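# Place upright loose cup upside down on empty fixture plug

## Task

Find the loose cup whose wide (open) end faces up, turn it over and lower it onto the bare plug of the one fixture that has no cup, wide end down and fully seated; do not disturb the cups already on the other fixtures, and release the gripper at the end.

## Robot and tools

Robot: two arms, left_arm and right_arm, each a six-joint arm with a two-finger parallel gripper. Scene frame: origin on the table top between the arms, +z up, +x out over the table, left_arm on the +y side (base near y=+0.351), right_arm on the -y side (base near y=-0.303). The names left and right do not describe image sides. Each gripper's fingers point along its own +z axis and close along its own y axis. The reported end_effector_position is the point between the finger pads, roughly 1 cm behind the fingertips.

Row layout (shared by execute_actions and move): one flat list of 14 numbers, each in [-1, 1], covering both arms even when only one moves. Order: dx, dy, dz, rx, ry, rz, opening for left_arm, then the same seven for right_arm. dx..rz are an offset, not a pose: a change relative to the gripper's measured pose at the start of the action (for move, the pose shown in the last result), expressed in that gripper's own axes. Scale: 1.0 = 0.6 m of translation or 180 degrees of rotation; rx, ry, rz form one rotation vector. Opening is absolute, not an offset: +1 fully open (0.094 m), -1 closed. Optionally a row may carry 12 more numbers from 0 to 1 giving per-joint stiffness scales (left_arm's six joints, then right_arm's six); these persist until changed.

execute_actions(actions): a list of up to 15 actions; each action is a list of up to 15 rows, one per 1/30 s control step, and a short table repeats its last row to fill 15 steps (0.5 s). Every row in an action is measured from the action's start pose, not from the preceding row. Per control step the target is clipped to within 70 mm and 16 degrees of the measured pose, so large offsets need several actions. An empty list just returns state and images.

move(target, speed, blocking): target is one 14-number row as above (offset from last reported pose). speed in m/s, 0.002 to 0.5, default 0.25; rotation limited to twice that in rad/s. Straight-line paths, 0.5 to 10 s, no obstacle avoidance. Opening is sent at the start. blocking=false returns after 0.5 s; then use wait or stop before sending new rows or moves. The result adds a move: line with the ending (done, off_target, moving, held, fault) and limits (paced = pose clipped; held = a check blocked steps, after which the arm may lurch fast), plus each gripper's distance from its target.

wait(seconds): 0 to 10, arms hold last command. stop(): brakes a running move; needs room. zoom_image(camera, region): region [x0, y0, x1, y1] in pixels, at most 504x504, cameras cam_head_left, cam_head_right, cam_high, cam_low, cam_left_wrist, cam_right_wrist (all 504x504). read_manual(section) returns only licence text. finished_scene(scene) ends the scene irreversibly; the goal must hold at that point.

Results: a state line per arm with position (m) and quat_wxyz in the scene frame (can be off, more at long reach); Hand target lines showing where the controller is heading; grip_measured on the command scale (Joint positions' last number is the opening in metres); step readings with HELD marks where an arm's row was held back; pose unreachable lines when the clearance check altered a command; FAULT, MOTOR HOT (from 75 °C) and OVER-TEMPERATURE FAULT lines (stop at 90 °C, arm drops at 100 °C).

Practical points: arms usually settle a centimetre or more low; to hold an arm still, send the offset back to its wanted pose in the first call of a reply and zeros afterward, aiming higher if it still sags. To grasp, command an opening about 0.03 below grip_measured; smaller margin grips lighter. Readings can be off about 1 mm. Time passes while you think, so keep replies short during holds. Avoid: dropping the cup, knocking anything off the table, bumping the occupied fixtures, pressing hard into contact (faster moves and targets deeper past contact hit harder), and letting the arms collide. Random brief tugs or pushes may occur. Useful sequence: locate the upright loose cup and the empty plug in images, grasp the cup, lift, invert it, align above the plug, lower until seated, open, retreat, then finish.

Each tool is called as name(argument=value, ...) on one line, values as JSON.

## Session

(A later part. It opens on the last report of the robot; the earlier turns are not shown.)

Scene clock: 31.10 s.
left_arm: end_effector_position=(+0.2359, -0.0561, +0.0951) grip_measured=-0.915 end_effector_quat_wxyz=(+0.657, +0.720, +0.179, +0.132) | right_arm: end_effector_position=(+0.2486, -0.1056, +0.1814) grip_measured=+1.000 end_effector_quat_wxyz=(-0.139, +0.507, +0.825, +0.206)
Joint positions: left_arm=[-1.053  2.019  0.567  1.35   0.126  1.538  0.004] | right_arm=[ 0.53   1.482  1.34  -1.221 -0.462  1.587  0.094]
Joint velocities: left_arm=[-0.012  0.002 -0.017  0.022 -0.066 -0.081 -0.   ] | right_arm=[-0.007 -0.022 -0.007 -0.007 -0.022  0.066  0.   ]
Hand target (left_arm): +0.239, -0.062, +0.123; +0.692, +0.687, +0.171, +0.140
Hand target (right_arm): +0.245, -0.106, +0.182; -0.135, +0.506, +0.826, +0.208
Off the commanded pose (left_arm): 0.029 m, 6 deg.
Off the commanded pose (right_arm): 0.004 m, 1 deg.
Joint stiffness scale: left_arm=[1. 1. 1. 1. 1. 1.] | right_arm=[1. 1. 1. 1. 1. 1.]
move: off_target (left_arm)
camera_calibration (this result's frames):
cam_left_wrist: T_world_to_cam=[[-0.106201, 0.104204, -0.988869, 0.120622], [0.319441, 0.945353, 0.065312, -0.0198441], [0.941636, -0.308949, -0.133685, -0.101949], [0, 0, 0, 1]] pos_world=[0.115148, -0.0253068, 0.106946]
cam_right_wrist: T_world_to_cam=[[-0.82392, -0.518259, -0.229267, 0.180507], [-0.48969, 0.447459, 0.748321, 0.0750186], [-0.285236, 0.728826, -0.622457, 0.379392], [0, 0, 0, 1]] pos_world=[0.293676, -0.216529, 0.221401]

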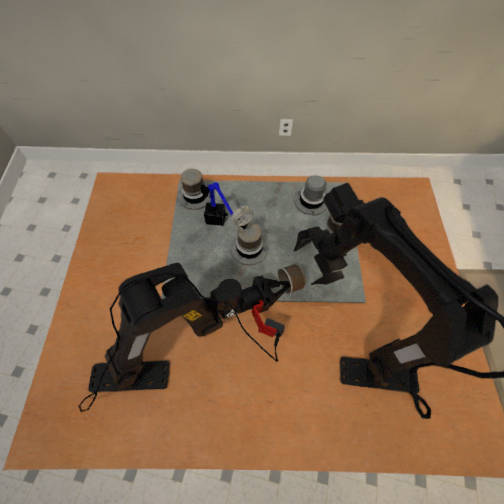

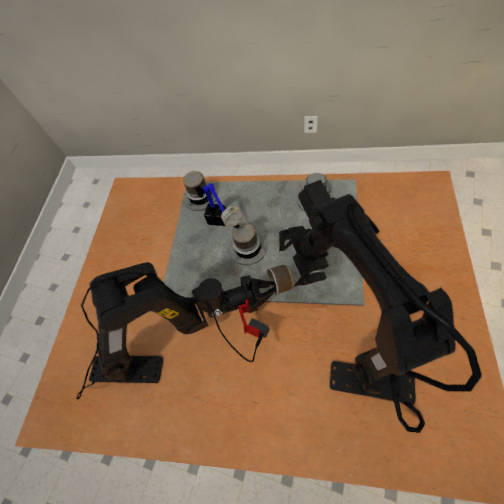

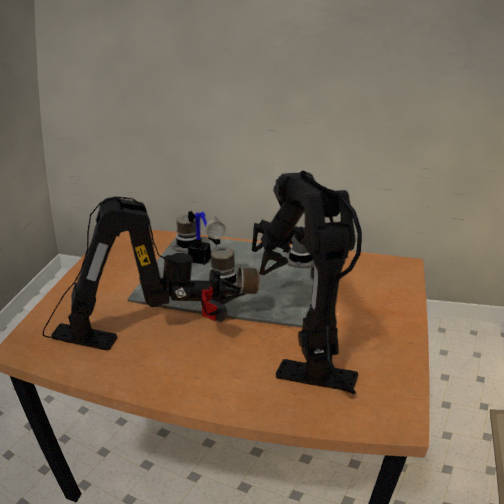

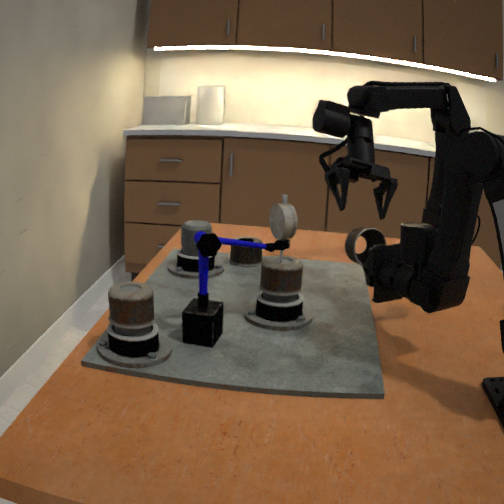

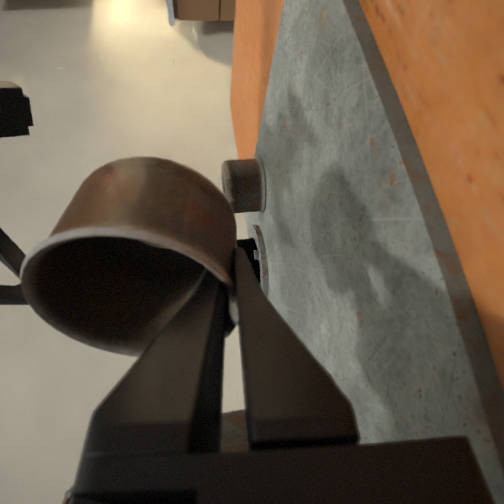

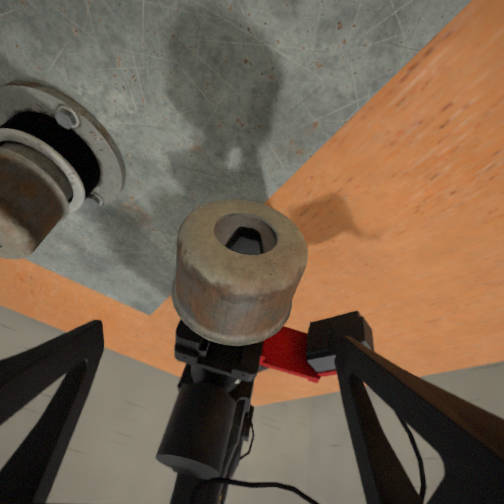

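move(target=[0,0.055,0.01,-0.03,0,0,-1,-0.005,-0.012,0.118,0,0,0,1], speed=0.08)

Scene clock: 33.20 s.
left_arm: end_effector_position=(+0.2354, -0.0553, +0.0872) grip_measured=-0.915 end_effector_quat_wxyz=(+0.646, +0.730, +0.183, +0.127) | right_arm: end_effector_position=(+0.2454, -0.0764, +0.1261) grip_measured=+1.000 end_effector_quat_wxyz=(-0.136, +0.505, +0.824, +0.218)
Joint positions: left_arm=[-1.053  2.019  0.567  1.318  0.126  1.537  0.004] | right_arm=[ 0.63   1.493  1.119 -0.915 -0.444  1.699  0.094]
Joint velocities: left_arm=[ 0.007  0.002 -0.007 -0.007 -0.022  0.051  0.001] | right_arm=[-0.007  0.012 -0.007  0.037 -0.066  0.007  0.   ]
Hand target (left_arm): +0.240, -0.063, +0.127; +0.690, +0.689, +0.172, +0.139
Hand target (right_arm): +0.242, -0.076, +0.117; -0.139, +0.507, +0.825, +0.207
Off the commanded pose (left_arm): 0.041 m, 7 deg.
Off the commanded pose (right_arm): 0.010 m, 1 deg.
Joint stiffness scale: left_arm=[1. 1. 1. 1. 1. 1.] | right_arm=[1. 1. 1. 1. 1. 1.]
move: off_target (left_arm)
camera_calibration (this result's frames):
cam_left_wrist: T_world_to_cam=[[-0.12478, 0.130505, -0.983564, 0.117978], [0.320682, 0.943411, 0.0844938, -0.0219914], [0.938932, -0.304868, -0.159569, -0.0991638], [0, 0, 0, 1]] pos_world=[0.114881, -0.0248815, 0.102073]
cam_right_wrist: T_world_to_cam=[[-0.820974, -0.511508, -0.253696, 0.183192], [-0.502227, 0.435572, 0.747024, 0.104013], [-0.271606, 0.7407, -0.614487, 0.319283], [0, 0, 0, 1]] pos_world=[0.289353, -0.188094, 0.164971]

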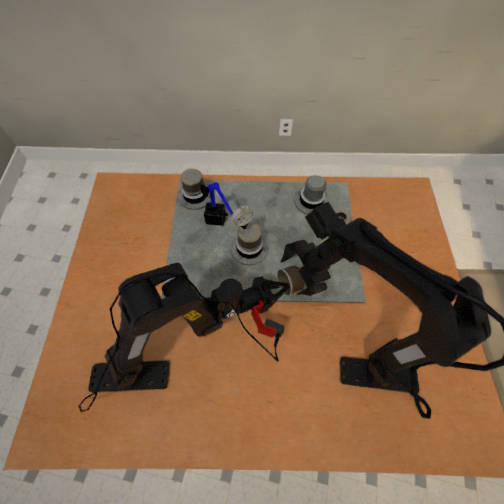

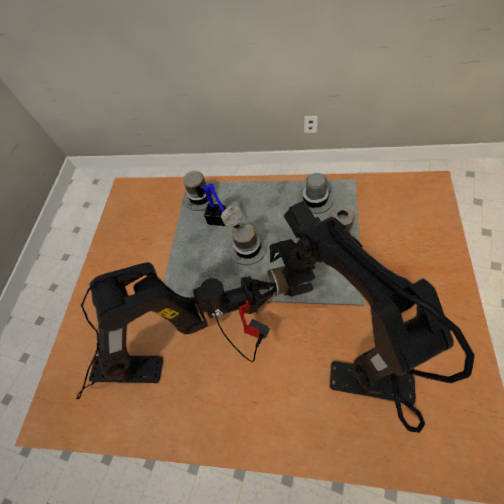

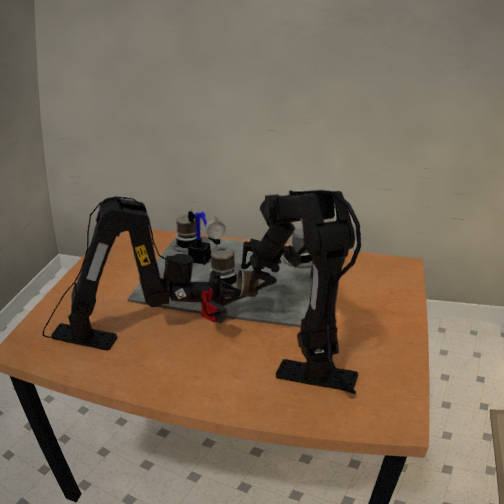

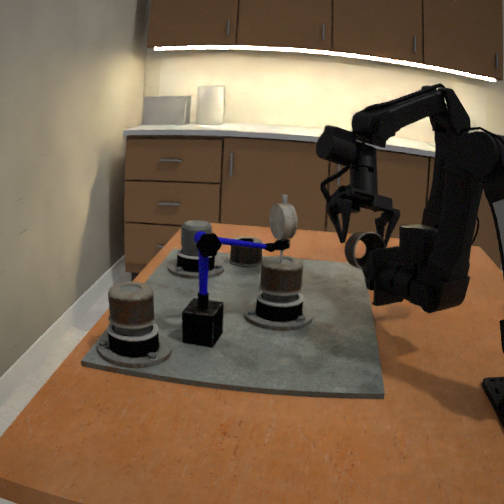

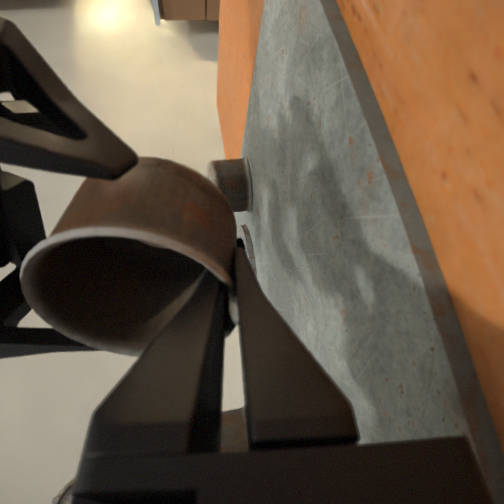

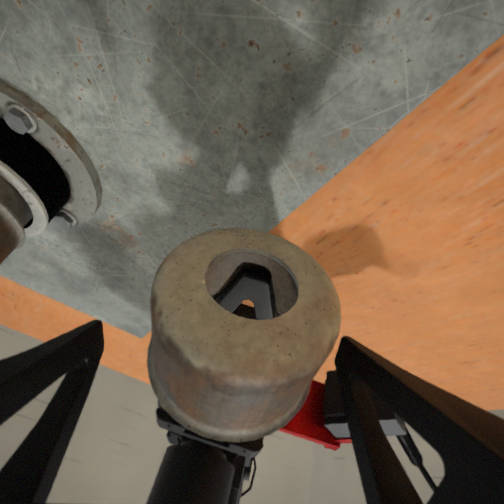

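execute_actions(actions=[[[0,0.05,0.01,-0.03,0,0,-1,-0.005,-0.022,0.02,0,0,0,1]],[[0,0.05,0.01,-0.03,0,0,-1,-0.005,-0.008,0.04,0,0,0,1]]])

Scene clock: 34.97 s.
left_arm: end_effector_position=(+0.2354, -0.0553, +0.0872) grip_measured=-0.915 end_effector_quat_wxyz=(+0.646, +0.730, +0.185, +0.126) | right_arm: end_effector_position=(+0.2378, -0.0715, +0.0937) grip_measured=+1.000 end_effector_quat_wxyz=(-0.138, +0.507, +0.822, +0.222)
Joint positions: left_arm=[-1.053  2.019  0.567  1.318  0.126  1.533  0.004] | right_arm=[ 0.657  1.496  0.986 -0.761 -0.442  1.736  0.094]
Joint velocities: left_arm=[-0.007 -0.022 -0.012 -0.037  0.051 -0.007 -0.   ] | right_arm=[-0.007 -0.002 -0.007 -0.022  0.051 -0.066  0.   ]
Hand target (left_arm): +0.240, -0.063, +0.116; +0.680, +0.699, +0.178, +0.134
Hand target (right_arm): +0.235, -0.071, +0.087; -0.139, +0.508, +0.823, +0.214
Off the commanded pose (left_arm): 0.031 m, 5 deg.
Off the commanded pose (right_arm): 0.008 m, 1 deg.
Joint stiffness scale: left_arm=[1. 1. 1. 1. 1. 1.] | right_arm=[1. 1. 1. 1. 1. 1.]
Step readings (end_effector_position; steps 1 to 15: 1st action; 16 to 30: 2nd action):
0: left_arm (+0.2354, -0.0553, +0.0872) | right_arm (+0.2456, -0.0762, +0.1262)
1: left_arm (+0.2354, -0.0553, +0.0872) | right_arm (+0.2458, -0.0761, +0.1247)
2: left_arm (+0.2354, -0.0553, +0.0872) | right_arm (+0.2449, -0.0767, +0.1219)
4: left_arm (+0.2354, -0.0553, +0.0872) | right_arm (+0.2396, -0.0795, +0.1141)
8: left_arm (+0.2354, -0.0553, +0.0872) | right_arm (+0.2353, -0.0807, +0.1088)
15: left_arm (+0.2354, -0.0553, +0.0872) | right_arm (+0.2380, -0.0791, +0.1096)
16: left_arm (+0.2354, -0.0553, +0.0872) | right_arm (+0.2386, -0.0780, +0.1080)
17: left_arm (+0.2354, -0.0553, +0.0872) | right_arm (+0.2387, -0.0763, +0.1056)
19: left_arm (+0.2354, -0.0553, +0.0872) | right_arm (+0.2348, -0.0751, +0.0979)
23: left_arm (+0.2354, -0.0553, +0.0872) | right_arm (+0.2340, -0.0739, +0.0924)
30: end_effector_position above
camera_calibration (this result's frames):
cam_left_wrist: T_world_to_cam=[[-0.128209, 0.128855, -0.983341, 0.118674], [0.320487, 0.943708, 0.0818765, -0.0217011], [0.938536, -0.304651, -0.162288, -0.0988216], [0, 0, 0, 1]] pos_world=[0.114918, -0.0249184, 0.102436]
cam_right_wrist: T_world_to_cam=[[-0.823943, -0.50515, -0.256789, 0.172694], [-0.499028, 0.432107, 0.751169, 0.120918], [-0.268493, 0.747065, -0.608116, 0.292896], [0, 0, 0, 1]] pos_world=[0.281272, -0.183825, 0.131631]

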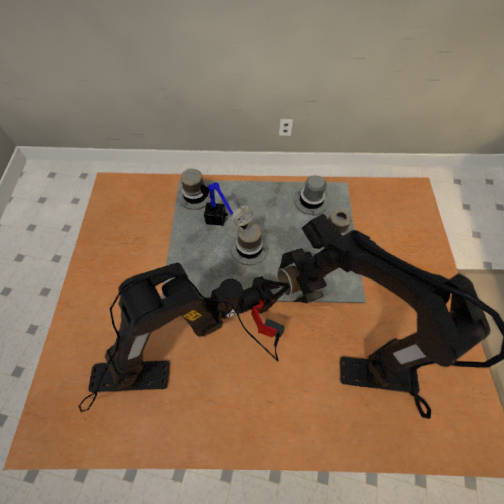

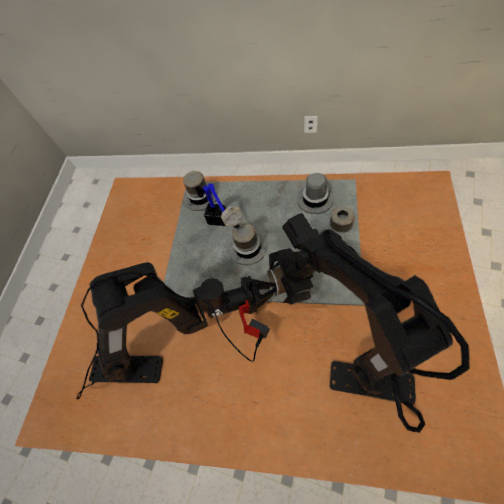

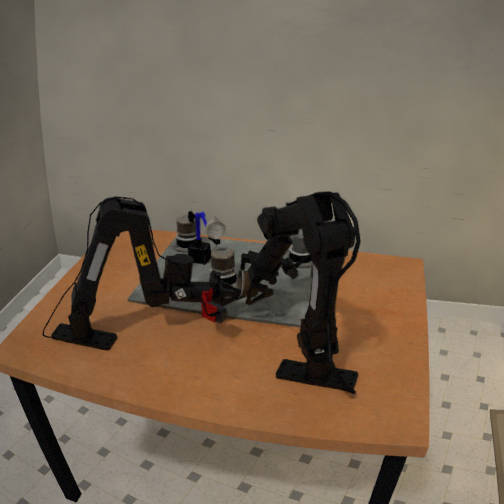

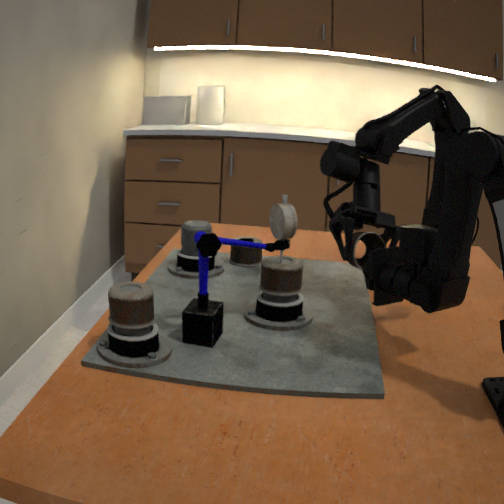

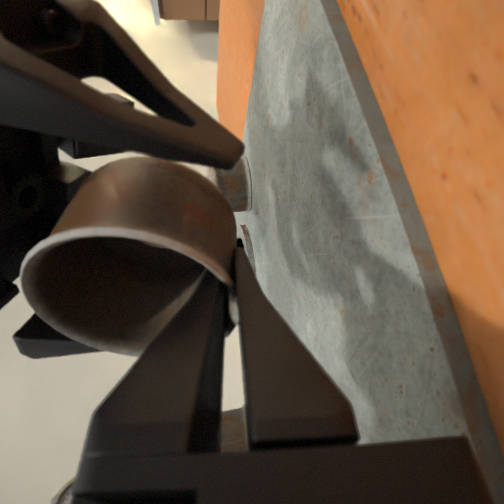

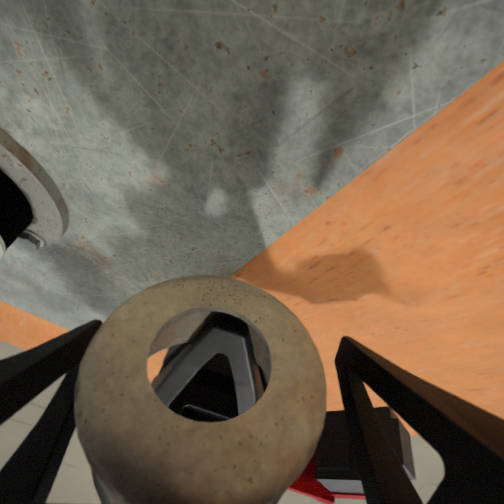

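Deeper grasp, fine. Nudge +y a bit and close.

execute_actions(actions=[[[0,0.05,0.01,-0.03,0,0,-1,0.005,0.006,0,0,0,0,0.6]],[[0,0.05,0.01,-0.03,0,0,-1,0,0,0,0,0,0,0.3]]])

Scene clock: 36.40 s.
left_arm: end_effector_position=(+0.2336, -0.0561, +0.0867) grip_measured=-0.915 end_effector_quat_wxyz=(+0.646, +0.731, +0.182, +0.123) | right_arm: end_effector_position=(+0.2418, -0.0700, +0.0947) grip_measured=+0.468 end_effector_quat_wxyz=(-0.133, +0.509, +0.819, +0.228)
Joint positions: left_arm=[-1.055  2.019  0.567  1.316  0.133  1.532  0.004] | right_arm=[ 0.657  1.496  0.986 -0.742 -0.437  1.745  0.069]
Joint velocities: left_arm=[-0.012  0.002 -0.002  0.051  0.051 -0.022 -0.001] | right_arm=[ 0.007 -0.012 -0.017 -0.022  0.007 -0.022 -0.001]
Hand target (left_arm): +0.239, -0.063, +0.116; +0.680, +0.699, +0.177, +0.131
Hand target (right_arm): +0.240, -0.070, +0.094; -0.135, +0.507, +0.820, +0.227
Off the commanded pose (left_arm): 0.031 m, 5 deg.
Off the commanded pose (right_arm): 0.002 m, 0 deg.
Joint stiffness scale: left_arm=[1. 1. 1. 1. 1. 1.] | right_arm=[1. 1. 1. 1. 1. 1.]
Step readings (end_effector_position; steps 1 to 15: 1st action; 16 to 30: 2nd action):
0: left_arm (+0.2354, -0.0553, +0.0872) | right_arm (+0.2386, -0.0711, +0.0940)
1: left_arm (+0.2354, -0.0553, +0.0872) | right_arm (+0.2386, -0.0711, +0.0940)
2: left_arm (+0.2350, -0.0554, +0.0871) | right_arm (+0.2391, -0.0708, +0.0942)
4: left_arm (+0.2344, -0.0557, +0.0869) | right_arm (+0.2399, -0.0704, +0.0944)
8: left_arm (+0.2344, -0.0557, +0.0869) | right_arm (+0.2401, -0.0703, +0.0945)
15: left_arm (+0.2344, -0.0557, +0.0869) | right_arm (+0.2401, -0.0703, +0.0945)
16: left_arm (+0.2338, -0.0560, +0.0867) | right_arm (+0.2411, -0.0699, +0.0947)
17: left_arm (+0.2336, -0.0561, +0.0867) | right_arm (+0.2416, -0.0700, +0.0947)
19: left_arm (+0.2336, -0.0561, +0.0867) | right_arm (+0.2418, -0.0700, +0.0947)
23: left_arm (+0.2336, -0.0561, +0.0867) | right_arm (+0.2418, -0.0700, +0.0947)
30: end_effector_position above
camera_calibration (this result's frames):
cam_left_wrist: T_world_to_cam=[[-0.129254, 0.130834, -0.982942, 0.118439], [0.328105, 0.941065, 0.0821152, -0.0223206], [0.935757, -0.311895, -0.164564, -0.0970985], [0, 0, 0, 1]] pos_world=[0.113493, -0.0247752, 0.102273]
cam_right_wrist: T_world_to_cam=[[-0.825252, -0.495531, -0.270939, 0.179378], [-0.50493, 0.432469, 0.747004, 0.123363], [-0.252991, 0.753272, -0.607105, 0.289962], [0, 0, 0, 1]] pos_world=[0.283679, -0.182884, 0.132485]

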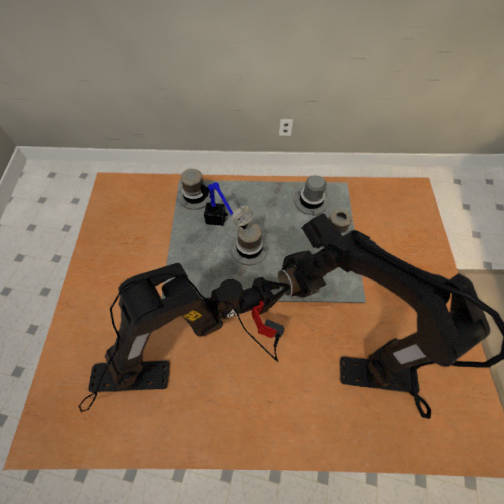

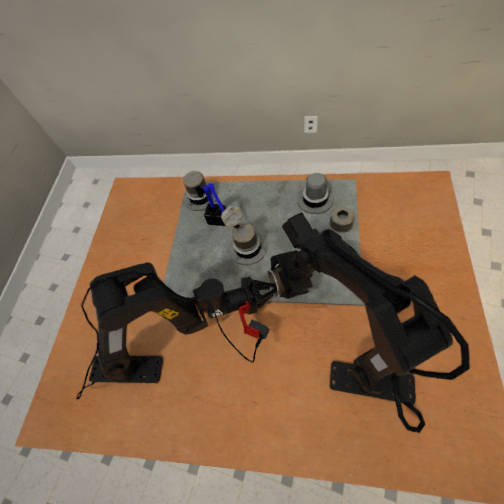

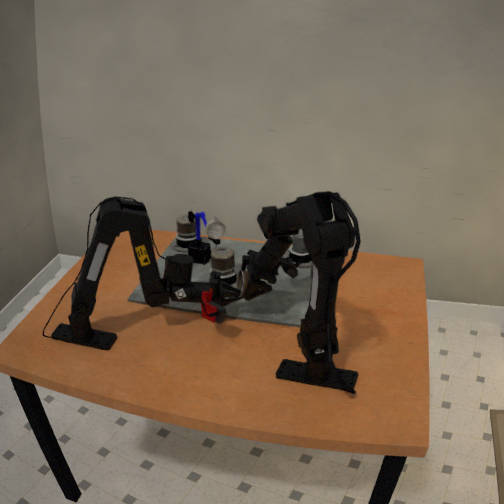

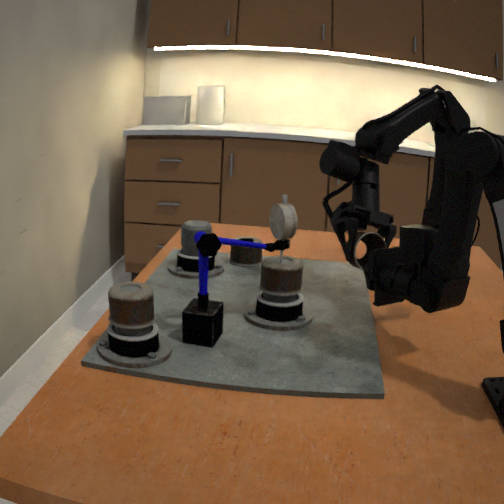

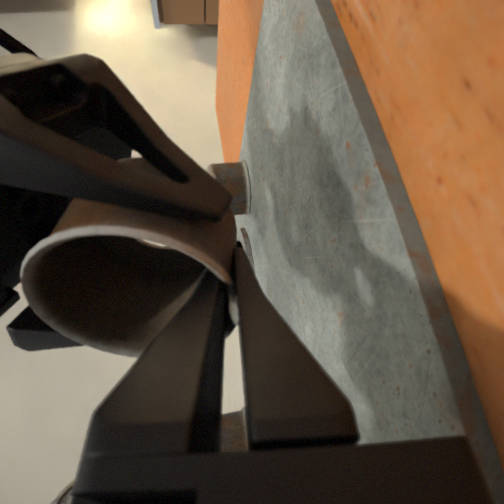

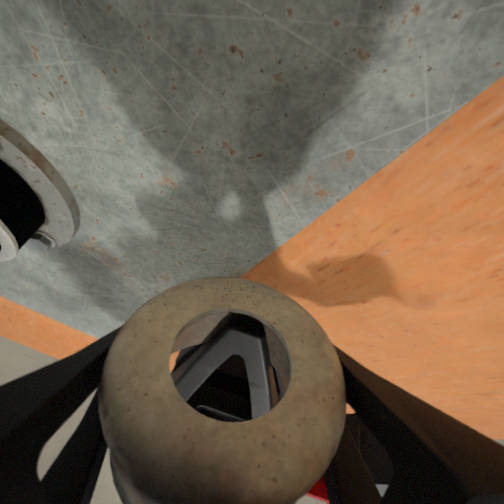

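execute_actions(actions=[[[0,0.04,0.01,-0.03,0,0,-0.4,0,0,0,0,0,0,0.42]]])

move(target=[0,0.03,-0.05,0,0,0,-0.4,-0.13,0,-0.1,0,0,0,0.42], speed=0.12)

Scene clock: 37.83 s.
left_arm: end_effector_position=(+0.2343, -0.0571, +0.0966) grip_measured=-0.402 end_effector_quat_wxyz=(+0.662, +0.717, +0.178, +0.127) | right_arm: end_effector_position=(+0.2423, -0.0707, +0.0943) grip_measured=+0.468 end_effector_quat_wxyz=(-0.130, +0.509, +0.820, +0.227)
Joint positions: left_arm=[-1.055  2.023  0.567  1.363  0.133  1.531  0.028] | right_arm=[ 0.657  1.496  0.986 -0.743 -0.431  1.745  0.069]
Joint velocities: left_arm=[-0.012 -0.002 -0.012 -0.051  0.022 -0.022 -0.   ] | right_arm=[-0.007 -0.002 -0.007  0.037 -0.095 -0.037  0.   ]
Hand target (left_arm): +0.238, -0.063, +0.110; +0.680, +0.700, +0.176, +0.130
Hand target (right_arm): +0.242, -0.070, +0.095; -0.133, +0.509, +0.819, +0.228
Off the commanded pose (left_arm): 0.015 m, 3 deg.
Off the commanded pose (right_arm): 0.001 m, 0 deg.
Joint stiffness scale: left_arm=[1. 1. 1. 1. 1. 1.] | right_arm=[1. 1. 1. 1. 1. 1.]
Step readings (end_effector_position):
0: left_arm (+0.2336, -0.0561, +0.0867) | right_arm (+0.2418, -0.0700, +0.0947)
1: left_arm (+0.2337, -0.0561, +0.0867) | right_arm (+0.2420, -0.0702, +0.0946)
2: left_arm (+0.2338, -0.0564, +0.0884) | right_arm (+0.2421, -0.0703, +0.0945)
4: left_arm (+0.2341, -0.0568, +0.0926) | right_arm (+0.2422, -0.0706, +0.0943)
8: left_arm (+0.2343, -0.0571, +0.0966) | right_arm (+0.2423, -0.0707, +0.0943)
15: end_effector_position above
camera_calibration (this result's frames):
cam_left_wrist: T_world_to_cam=[[-0.107951, 0.0938264, -0.989719, 0.12194], [0.326431, 0.943685, 0.0538579, -0.0190924], [0.939036, -0.317261, -0.132499, -0.100595], [0, 0, 0, 1]] pos_world=[0.113858, -0.0253388, 0.108386]
cam_right_wrist: T_world_to_cam=[[-0.825436, -0.495366, -0.27068, 0.179357], [-0.505979, 0.436665, 0.743848, 0.125072], [-0.25028, 0.750957, -0.611084, 0.289928], [0, 0, 0, 1]] pos_world=[0.283895, -0.183491, 0.132684]

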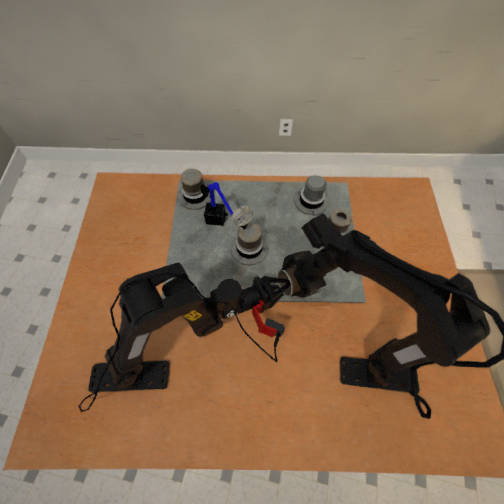

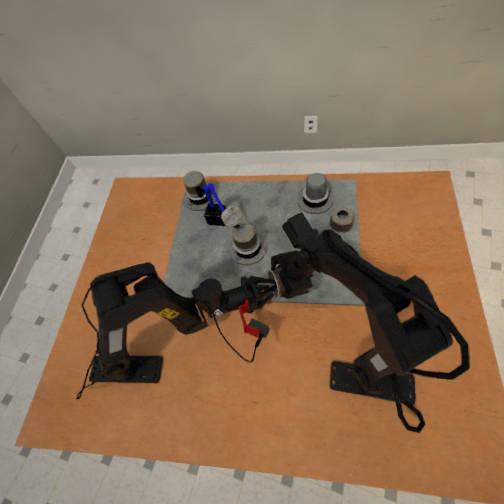

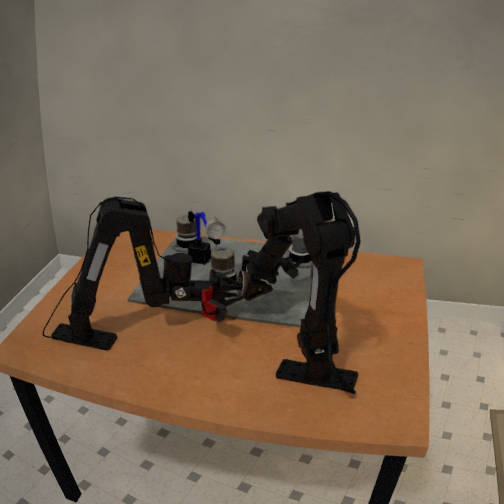

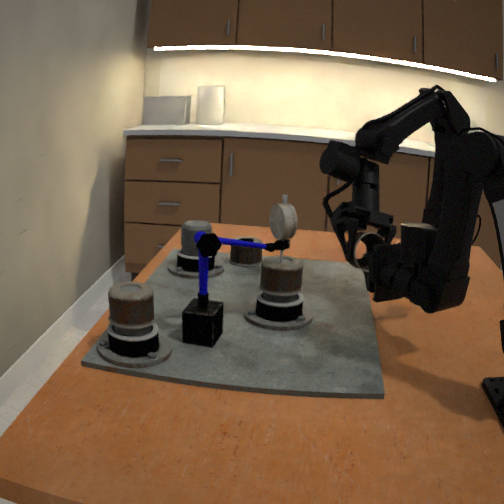

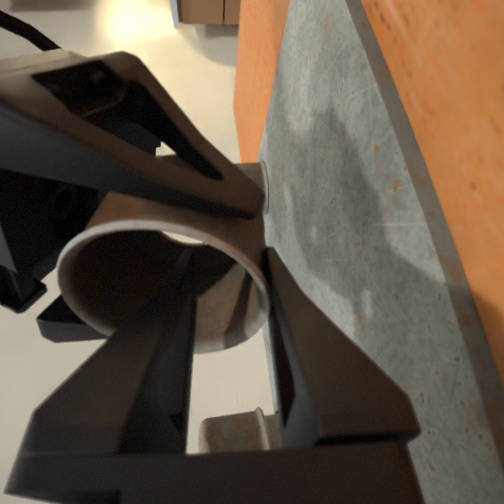

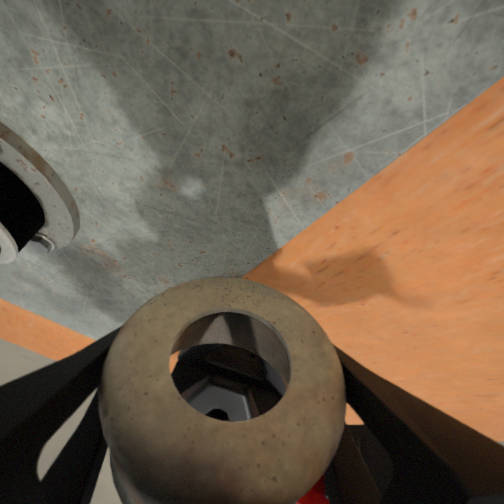

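Scene clock: 39.23 s.
left_arm: end_effector_position=(+0.2223, -0.0357, +0.1117) grip_measured=-0.402 end_effector_quat_wxyz=(+0.660, +0.719, +0.177, +0.127) | right_arm: end_effector_position=(+0.2710, -0.1641, +0.1007) grip_measured=+0.468 end_effector_quat_wxyz=(-0.128, +0.515, +0.821, +0.212)
Joint positions: left_arm=[-1.049  1.889  0.469  1.322  0.139  1.534  0.028] | right_arm=[ 0.297  1.517  1.055 -0.991 -0.487  1.354  0.069]
Joint velocities: left_arm=[-0.017  0.022 -0.007  0.007 -0.037  0.007  0.   ] | right_arm=[-0.002 -0.012  0.007 -0.081  0.022 -0.051  0.001]
Hand target (left_arm): +0.223, -0.031, +0.117; +0.662, +0.717, +0.177, +0.128
Hand target (right_arm): +0.277, -0.161, +0.110; -0.130, +0.509, +0.820, +0.224
Off the commanded pose (left_arm): 0.007 m, 0 deg.
Off the commanded pose (right_arm): 0.012 m, 2 deg.
Joint stiffness scale: left_arm=[1. 1. 1. 1. 1. 1.] | right_arm=[1. 1. 1. 1. 1. 1.]
move: off_target (right_arm)
camera_calibration (this result's frames):
cam_left_wrist: T_world_to_cam=[[-0.108692, 0.0996345, -0.98907, 0.133846], [0.327444, 0.943026, 0.0590125, -0.0370732], [0.938598, -0.317451, -0.135124, -0.0801327], [0, 0, 0, 1]] pos_world=[0.1019, -0.00381288, 0.123743]
cam_right_wrist: T_world_to_cam=[[-0.831869, -0.498611, -0.243682, 0.156974], [-0.492605, 0.461165, 0.738016, 0.176639], [-0.255605, 0.733971, -0.629247, 0.371675], [0, 0, 0, 1]] pos_world=[0.312597, -0.27599, 0.141764]

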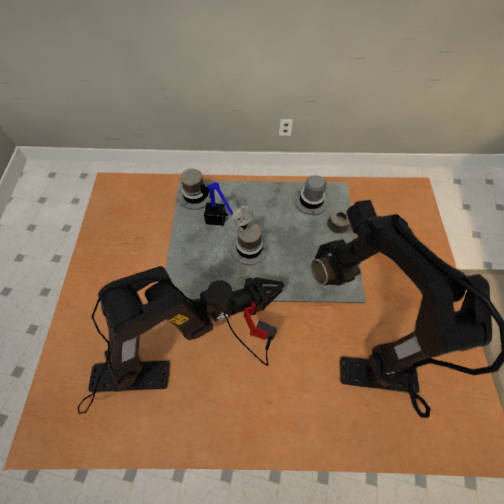

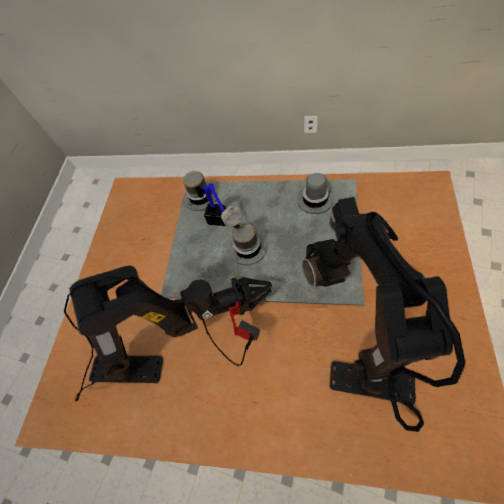

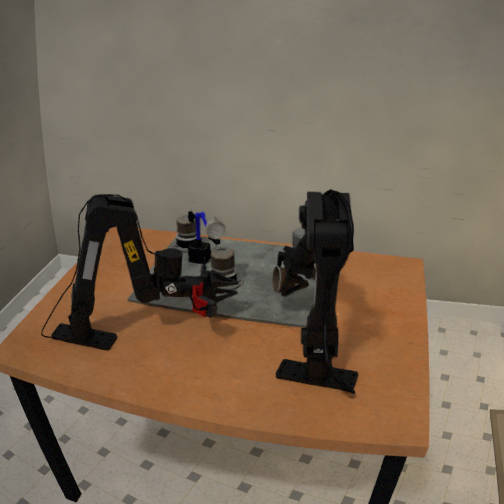

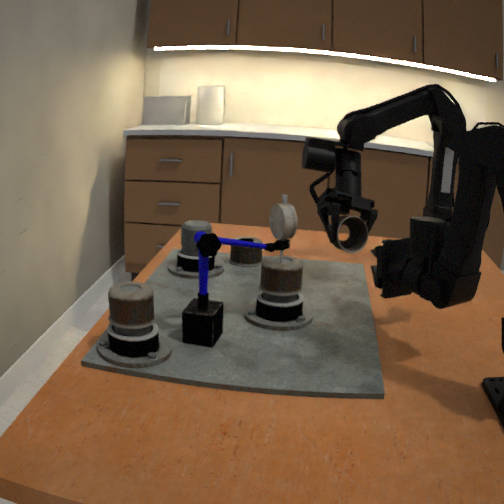

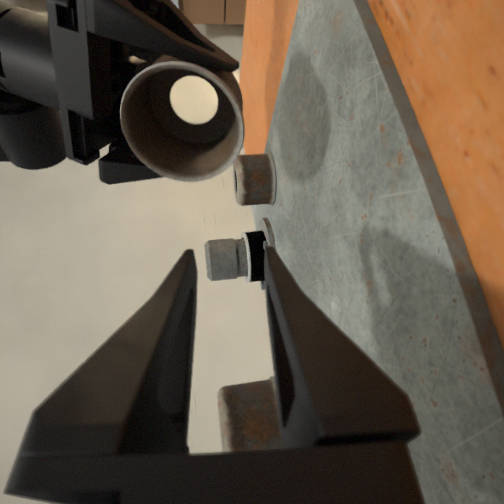

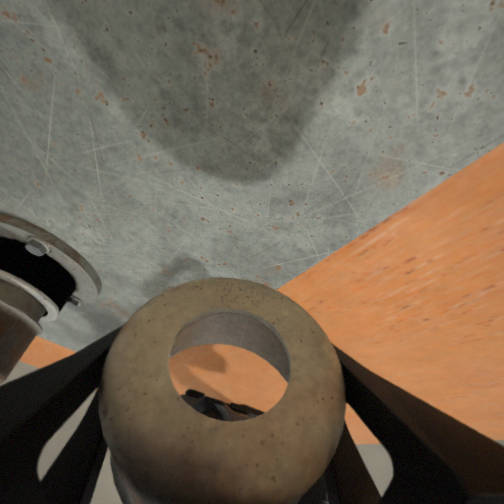

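move(target=[0,0.01,0,0,0,0,-0.4,-0.153,0.464,-0.207,-0.112,-0.453,-0.401,0.42], speed=0.25)

zoom_image(camera="cam_low", region=[140, 140, 340, 300])

Scene clock: 44.63 s.
left_arm: end_effector_position=(+0.2220, -0.0351, +0.1059) grip_measured=-0.402 end_effector_quat_wxyz=(+0.651, +0.727, +0.180, +0.125) | right_arm: end_effector_position=(+0.5561, -0.1843, +0.2242) grip_measured=+0.469 end_effector_quat_wxyz=(+0.600, +0.005, +0.800, +0.008)
Joint positions: left_arm=[-1.049  1.889  0.469  1.298  0.139  1.535  0.028] | right_arm=[0.399 1.806 1.241 0.269 0.284 0.105 0.069]
Joint velocities: left_arm=[-0.022 -0.002  0.002  0.007 -0.037  0.007  0.   ] | right_arm=[-0.002 -0.007  0.002  0.037  0.037 -0.022  0.   ]
Hand target (left_arm): +0.223, -0.036, +0.117; +0.660, +0.719, +0.177, +0.127
Hand target (right_arm): +0.559, -0.188, +0.233; +0.617, +0.008, +0.787, +0.010
Off the commanded pose (left_arm): 0.012 m, 1 deg.
Off the commanded pose (right_arm): 0.010 m, 2 deg.
Joint stiffness scale: left_arm=[1. 1. 1. 1. 1. 1.] | right_arm=[1. 1. 1. 1. 1. 1.]
move: off_target (left_arm)
camera_calibration (this result's frames):
cam_left_wrist: T_world_to_cam=[[-0.120304, 0.11975, -0.985488, 0.130918], [0.328347, 0.941628, 0.0743377, -0.0390024], [0.936865, -0.314639, -0.152601, -0.0780796], [0, 0, 0, 1]] pos_world=[0.101706, -0.00351857, 0.120002]
cam_right_wrist: T_world_to_cam=[[0.0106326, -0.992666, 0.120424, -0.227077], [-0.663718, -0.0970824, -0.741656, 0.559211], [0.747908, -0.0720419, -0.659882, -0.162586], [0, 0, 0, 1]] pos_world=[0.495172, -0.182835, 0.3348]

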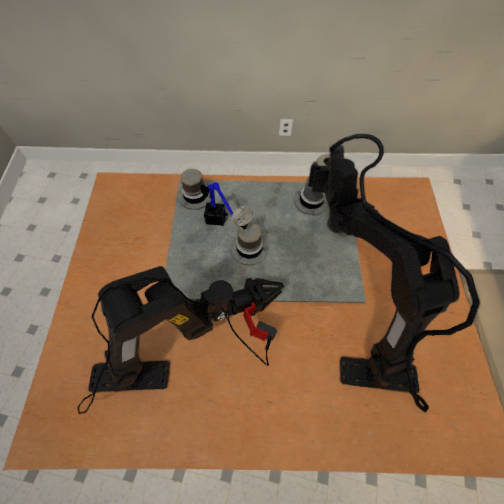

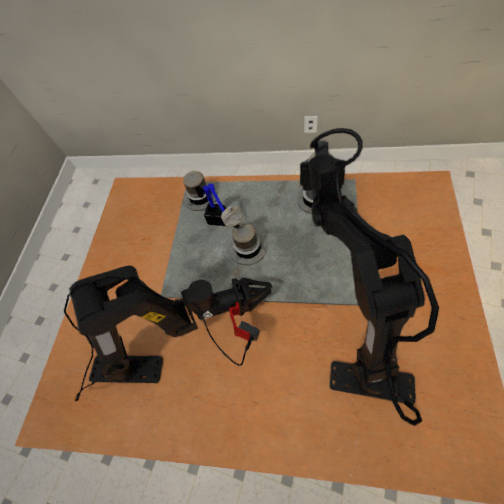

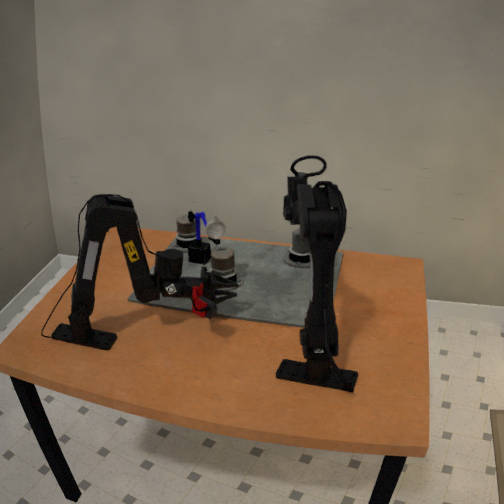

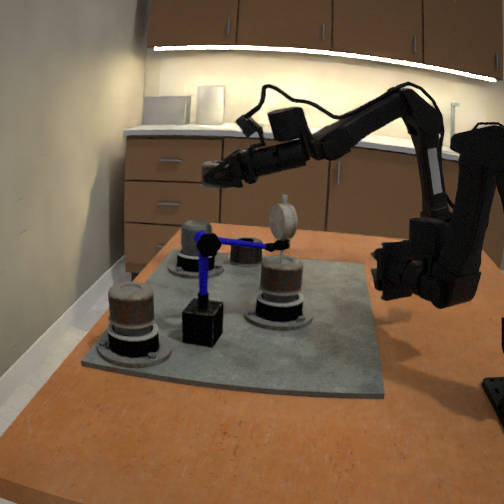

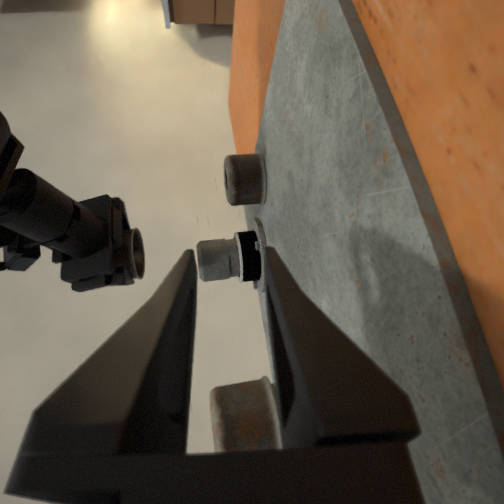

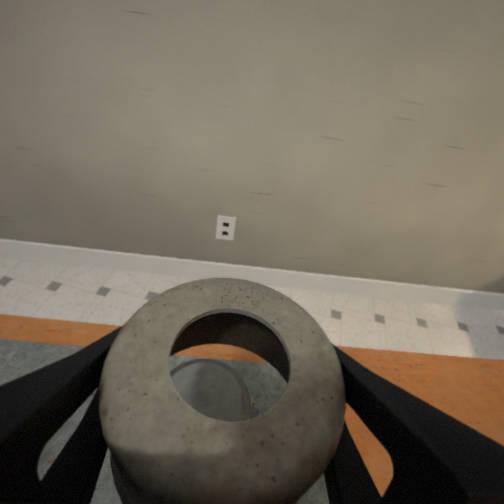

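Region (140, 140, 340, 300) of cam_low's 504x504 image, scaled by 2.520, with more detail than that image has; it fills the top 403 rows of this view, and the rest is white.

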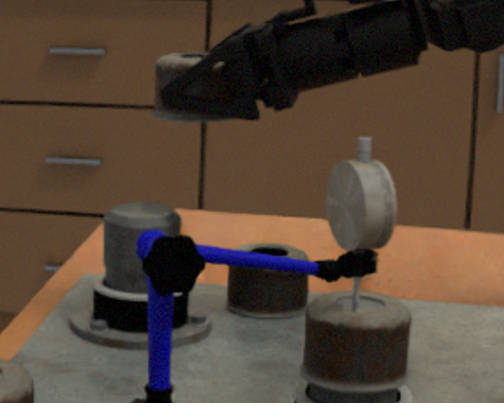

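move(target=[0,0.03,0,-0.01,0,0,1,0.062,0,0.1,0,-0.012,0,0.42], speed=0.1)

zoom_image(camera="cam_low", region=[150, 170, 270, 290])

zoom_image(camera="cam_left_wrist", region=[120, 180, 280, 340])

Scene clock: 46.60 s.
left_arm: end_effector_position=(+0.2218, -0.0349, +0.1108) grip_measured=+1.000 end_effector_quat_wxyz=(+0.653, +0.725, +0.179, +0.126) | right_arm: end_effector_position=(+0.5894, -0.1816, +0.1457) grip_measured=+0.469 end_effector_quat_wxyz=(+0.584, -0.002, +0.812, +0.002)
Joint positions: left_arm=[-1.049  1.869  0.469  1.283  0.139  1.536  0.094] | right_arm=[0.38  2.039 1.265 0.437 0.265 0.093 0.069]
Joint velocities: left_arm=[ 0.002 -0.002 -0.007 -0.022 -0.081 -0.066  0.   ] | right_arm=[-0.002 -0.007  0.032 -0.022 -0.037 -0.051  0.   ]
Hand target (left_arm): +0.223, -0.037, +0.123; +0.663, +0.716, +0.178, +0.127
Hand target (right_arm): +0.601, -0.184, +0.172; +0.614, +0.005, +0.789, +0.008
Off the commanded pose (left_arm): 0.013 m, 2 deg.
Off the commanded pose (right_arm): 0.029 m, 5 deg.
Joint stiffness scale: left_arm=[1. 1. 1. 1. 1. 1.] | right_arm=[1. 1. 1. 1. 1. 1.]
move: off_target (left_arm, right_arm)
camera_calibration (this result's frames):
cam_left_wrist: T_world_to_cam=[[-0.116967, 0.115963, -0.986342, 0.134919], [0.328185, 0.941879, 0.0718175, -0.0391954], [0.937344, -0.315303, -0.148226, -0.0777547], [0, 0, 0, 1]] pos_world=[0.101527, -0.00324462, 0.124366]
cam_right_wrist: T_world_to_cam=[[0.0191609, -0.990377, 0.13706, -0.222324], [-0.692691, -0.112004, -0.712484, 0.533527], [0.72098, -0.0812885, -0.688172, -0.220834], [0, 0, 0, 1]] pos_world=[0.533046, -0.178379, 0.258629]

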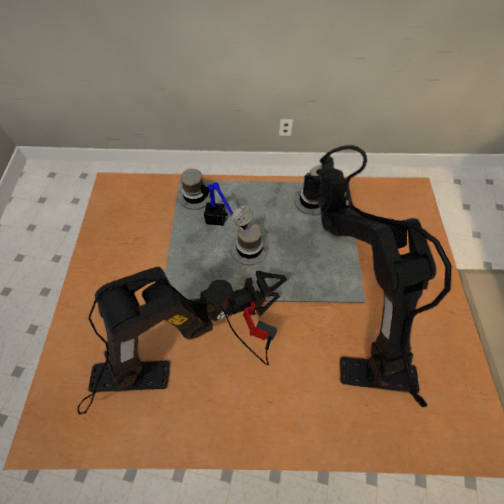

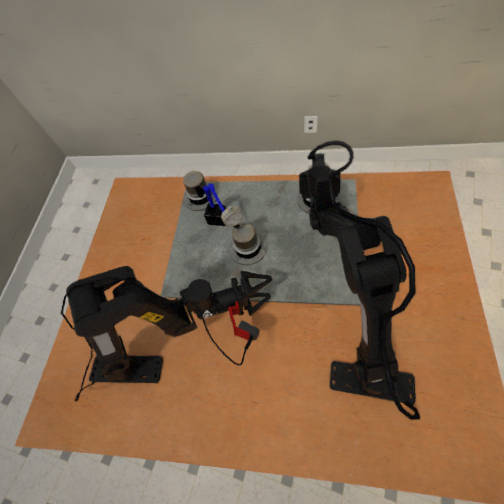

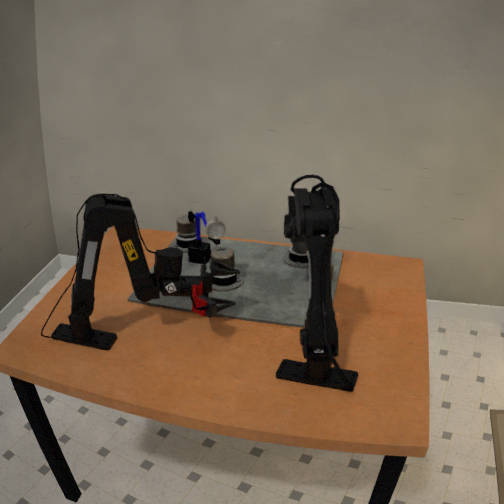

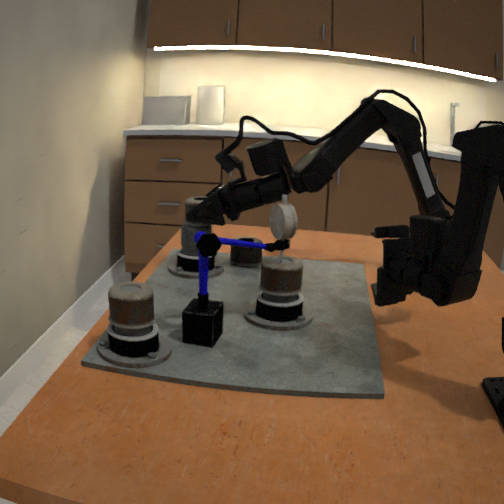

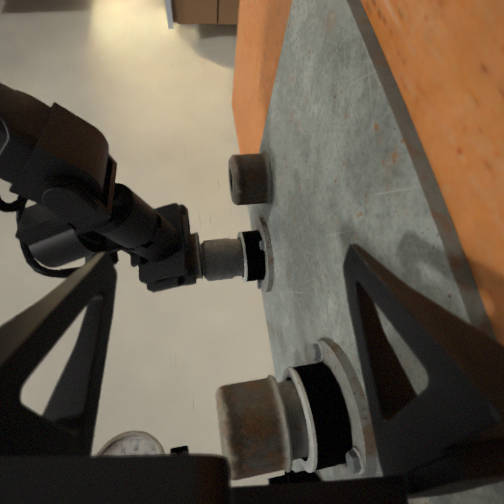

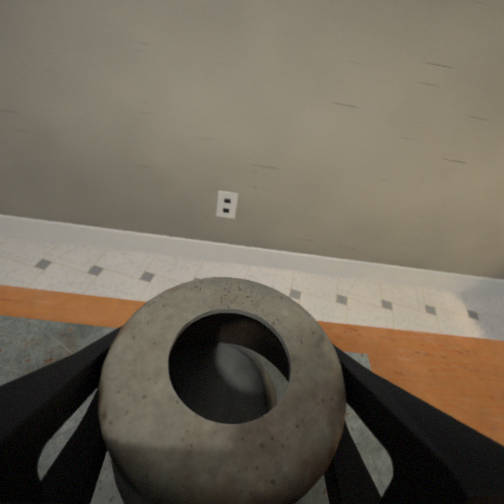

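Region (150, 170, 270, 290) of cam_low's 504x504 image, scaled by 4.200, with more detail than that image has.

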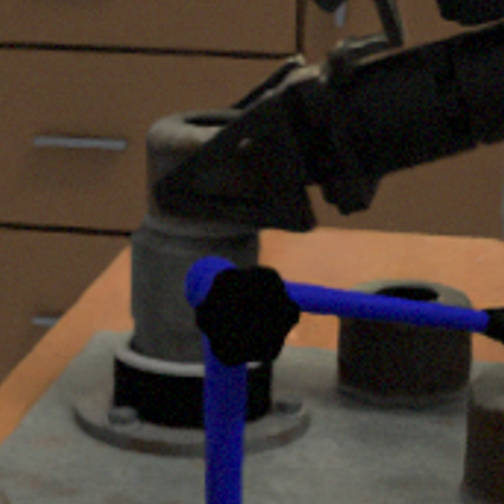

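Region (120, 180, 280, 340) of cam_left_wrist's 504x504 image, scaled by 3.150, with more detail than that image has.

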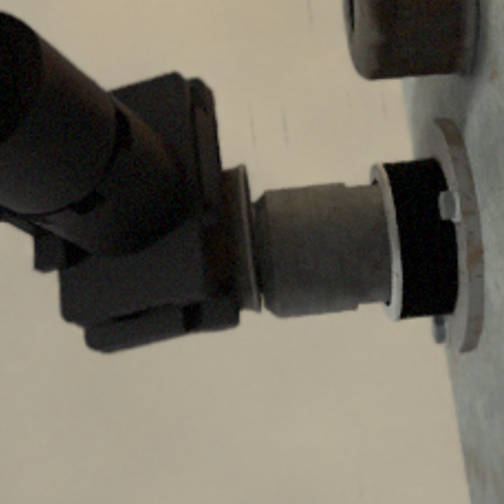

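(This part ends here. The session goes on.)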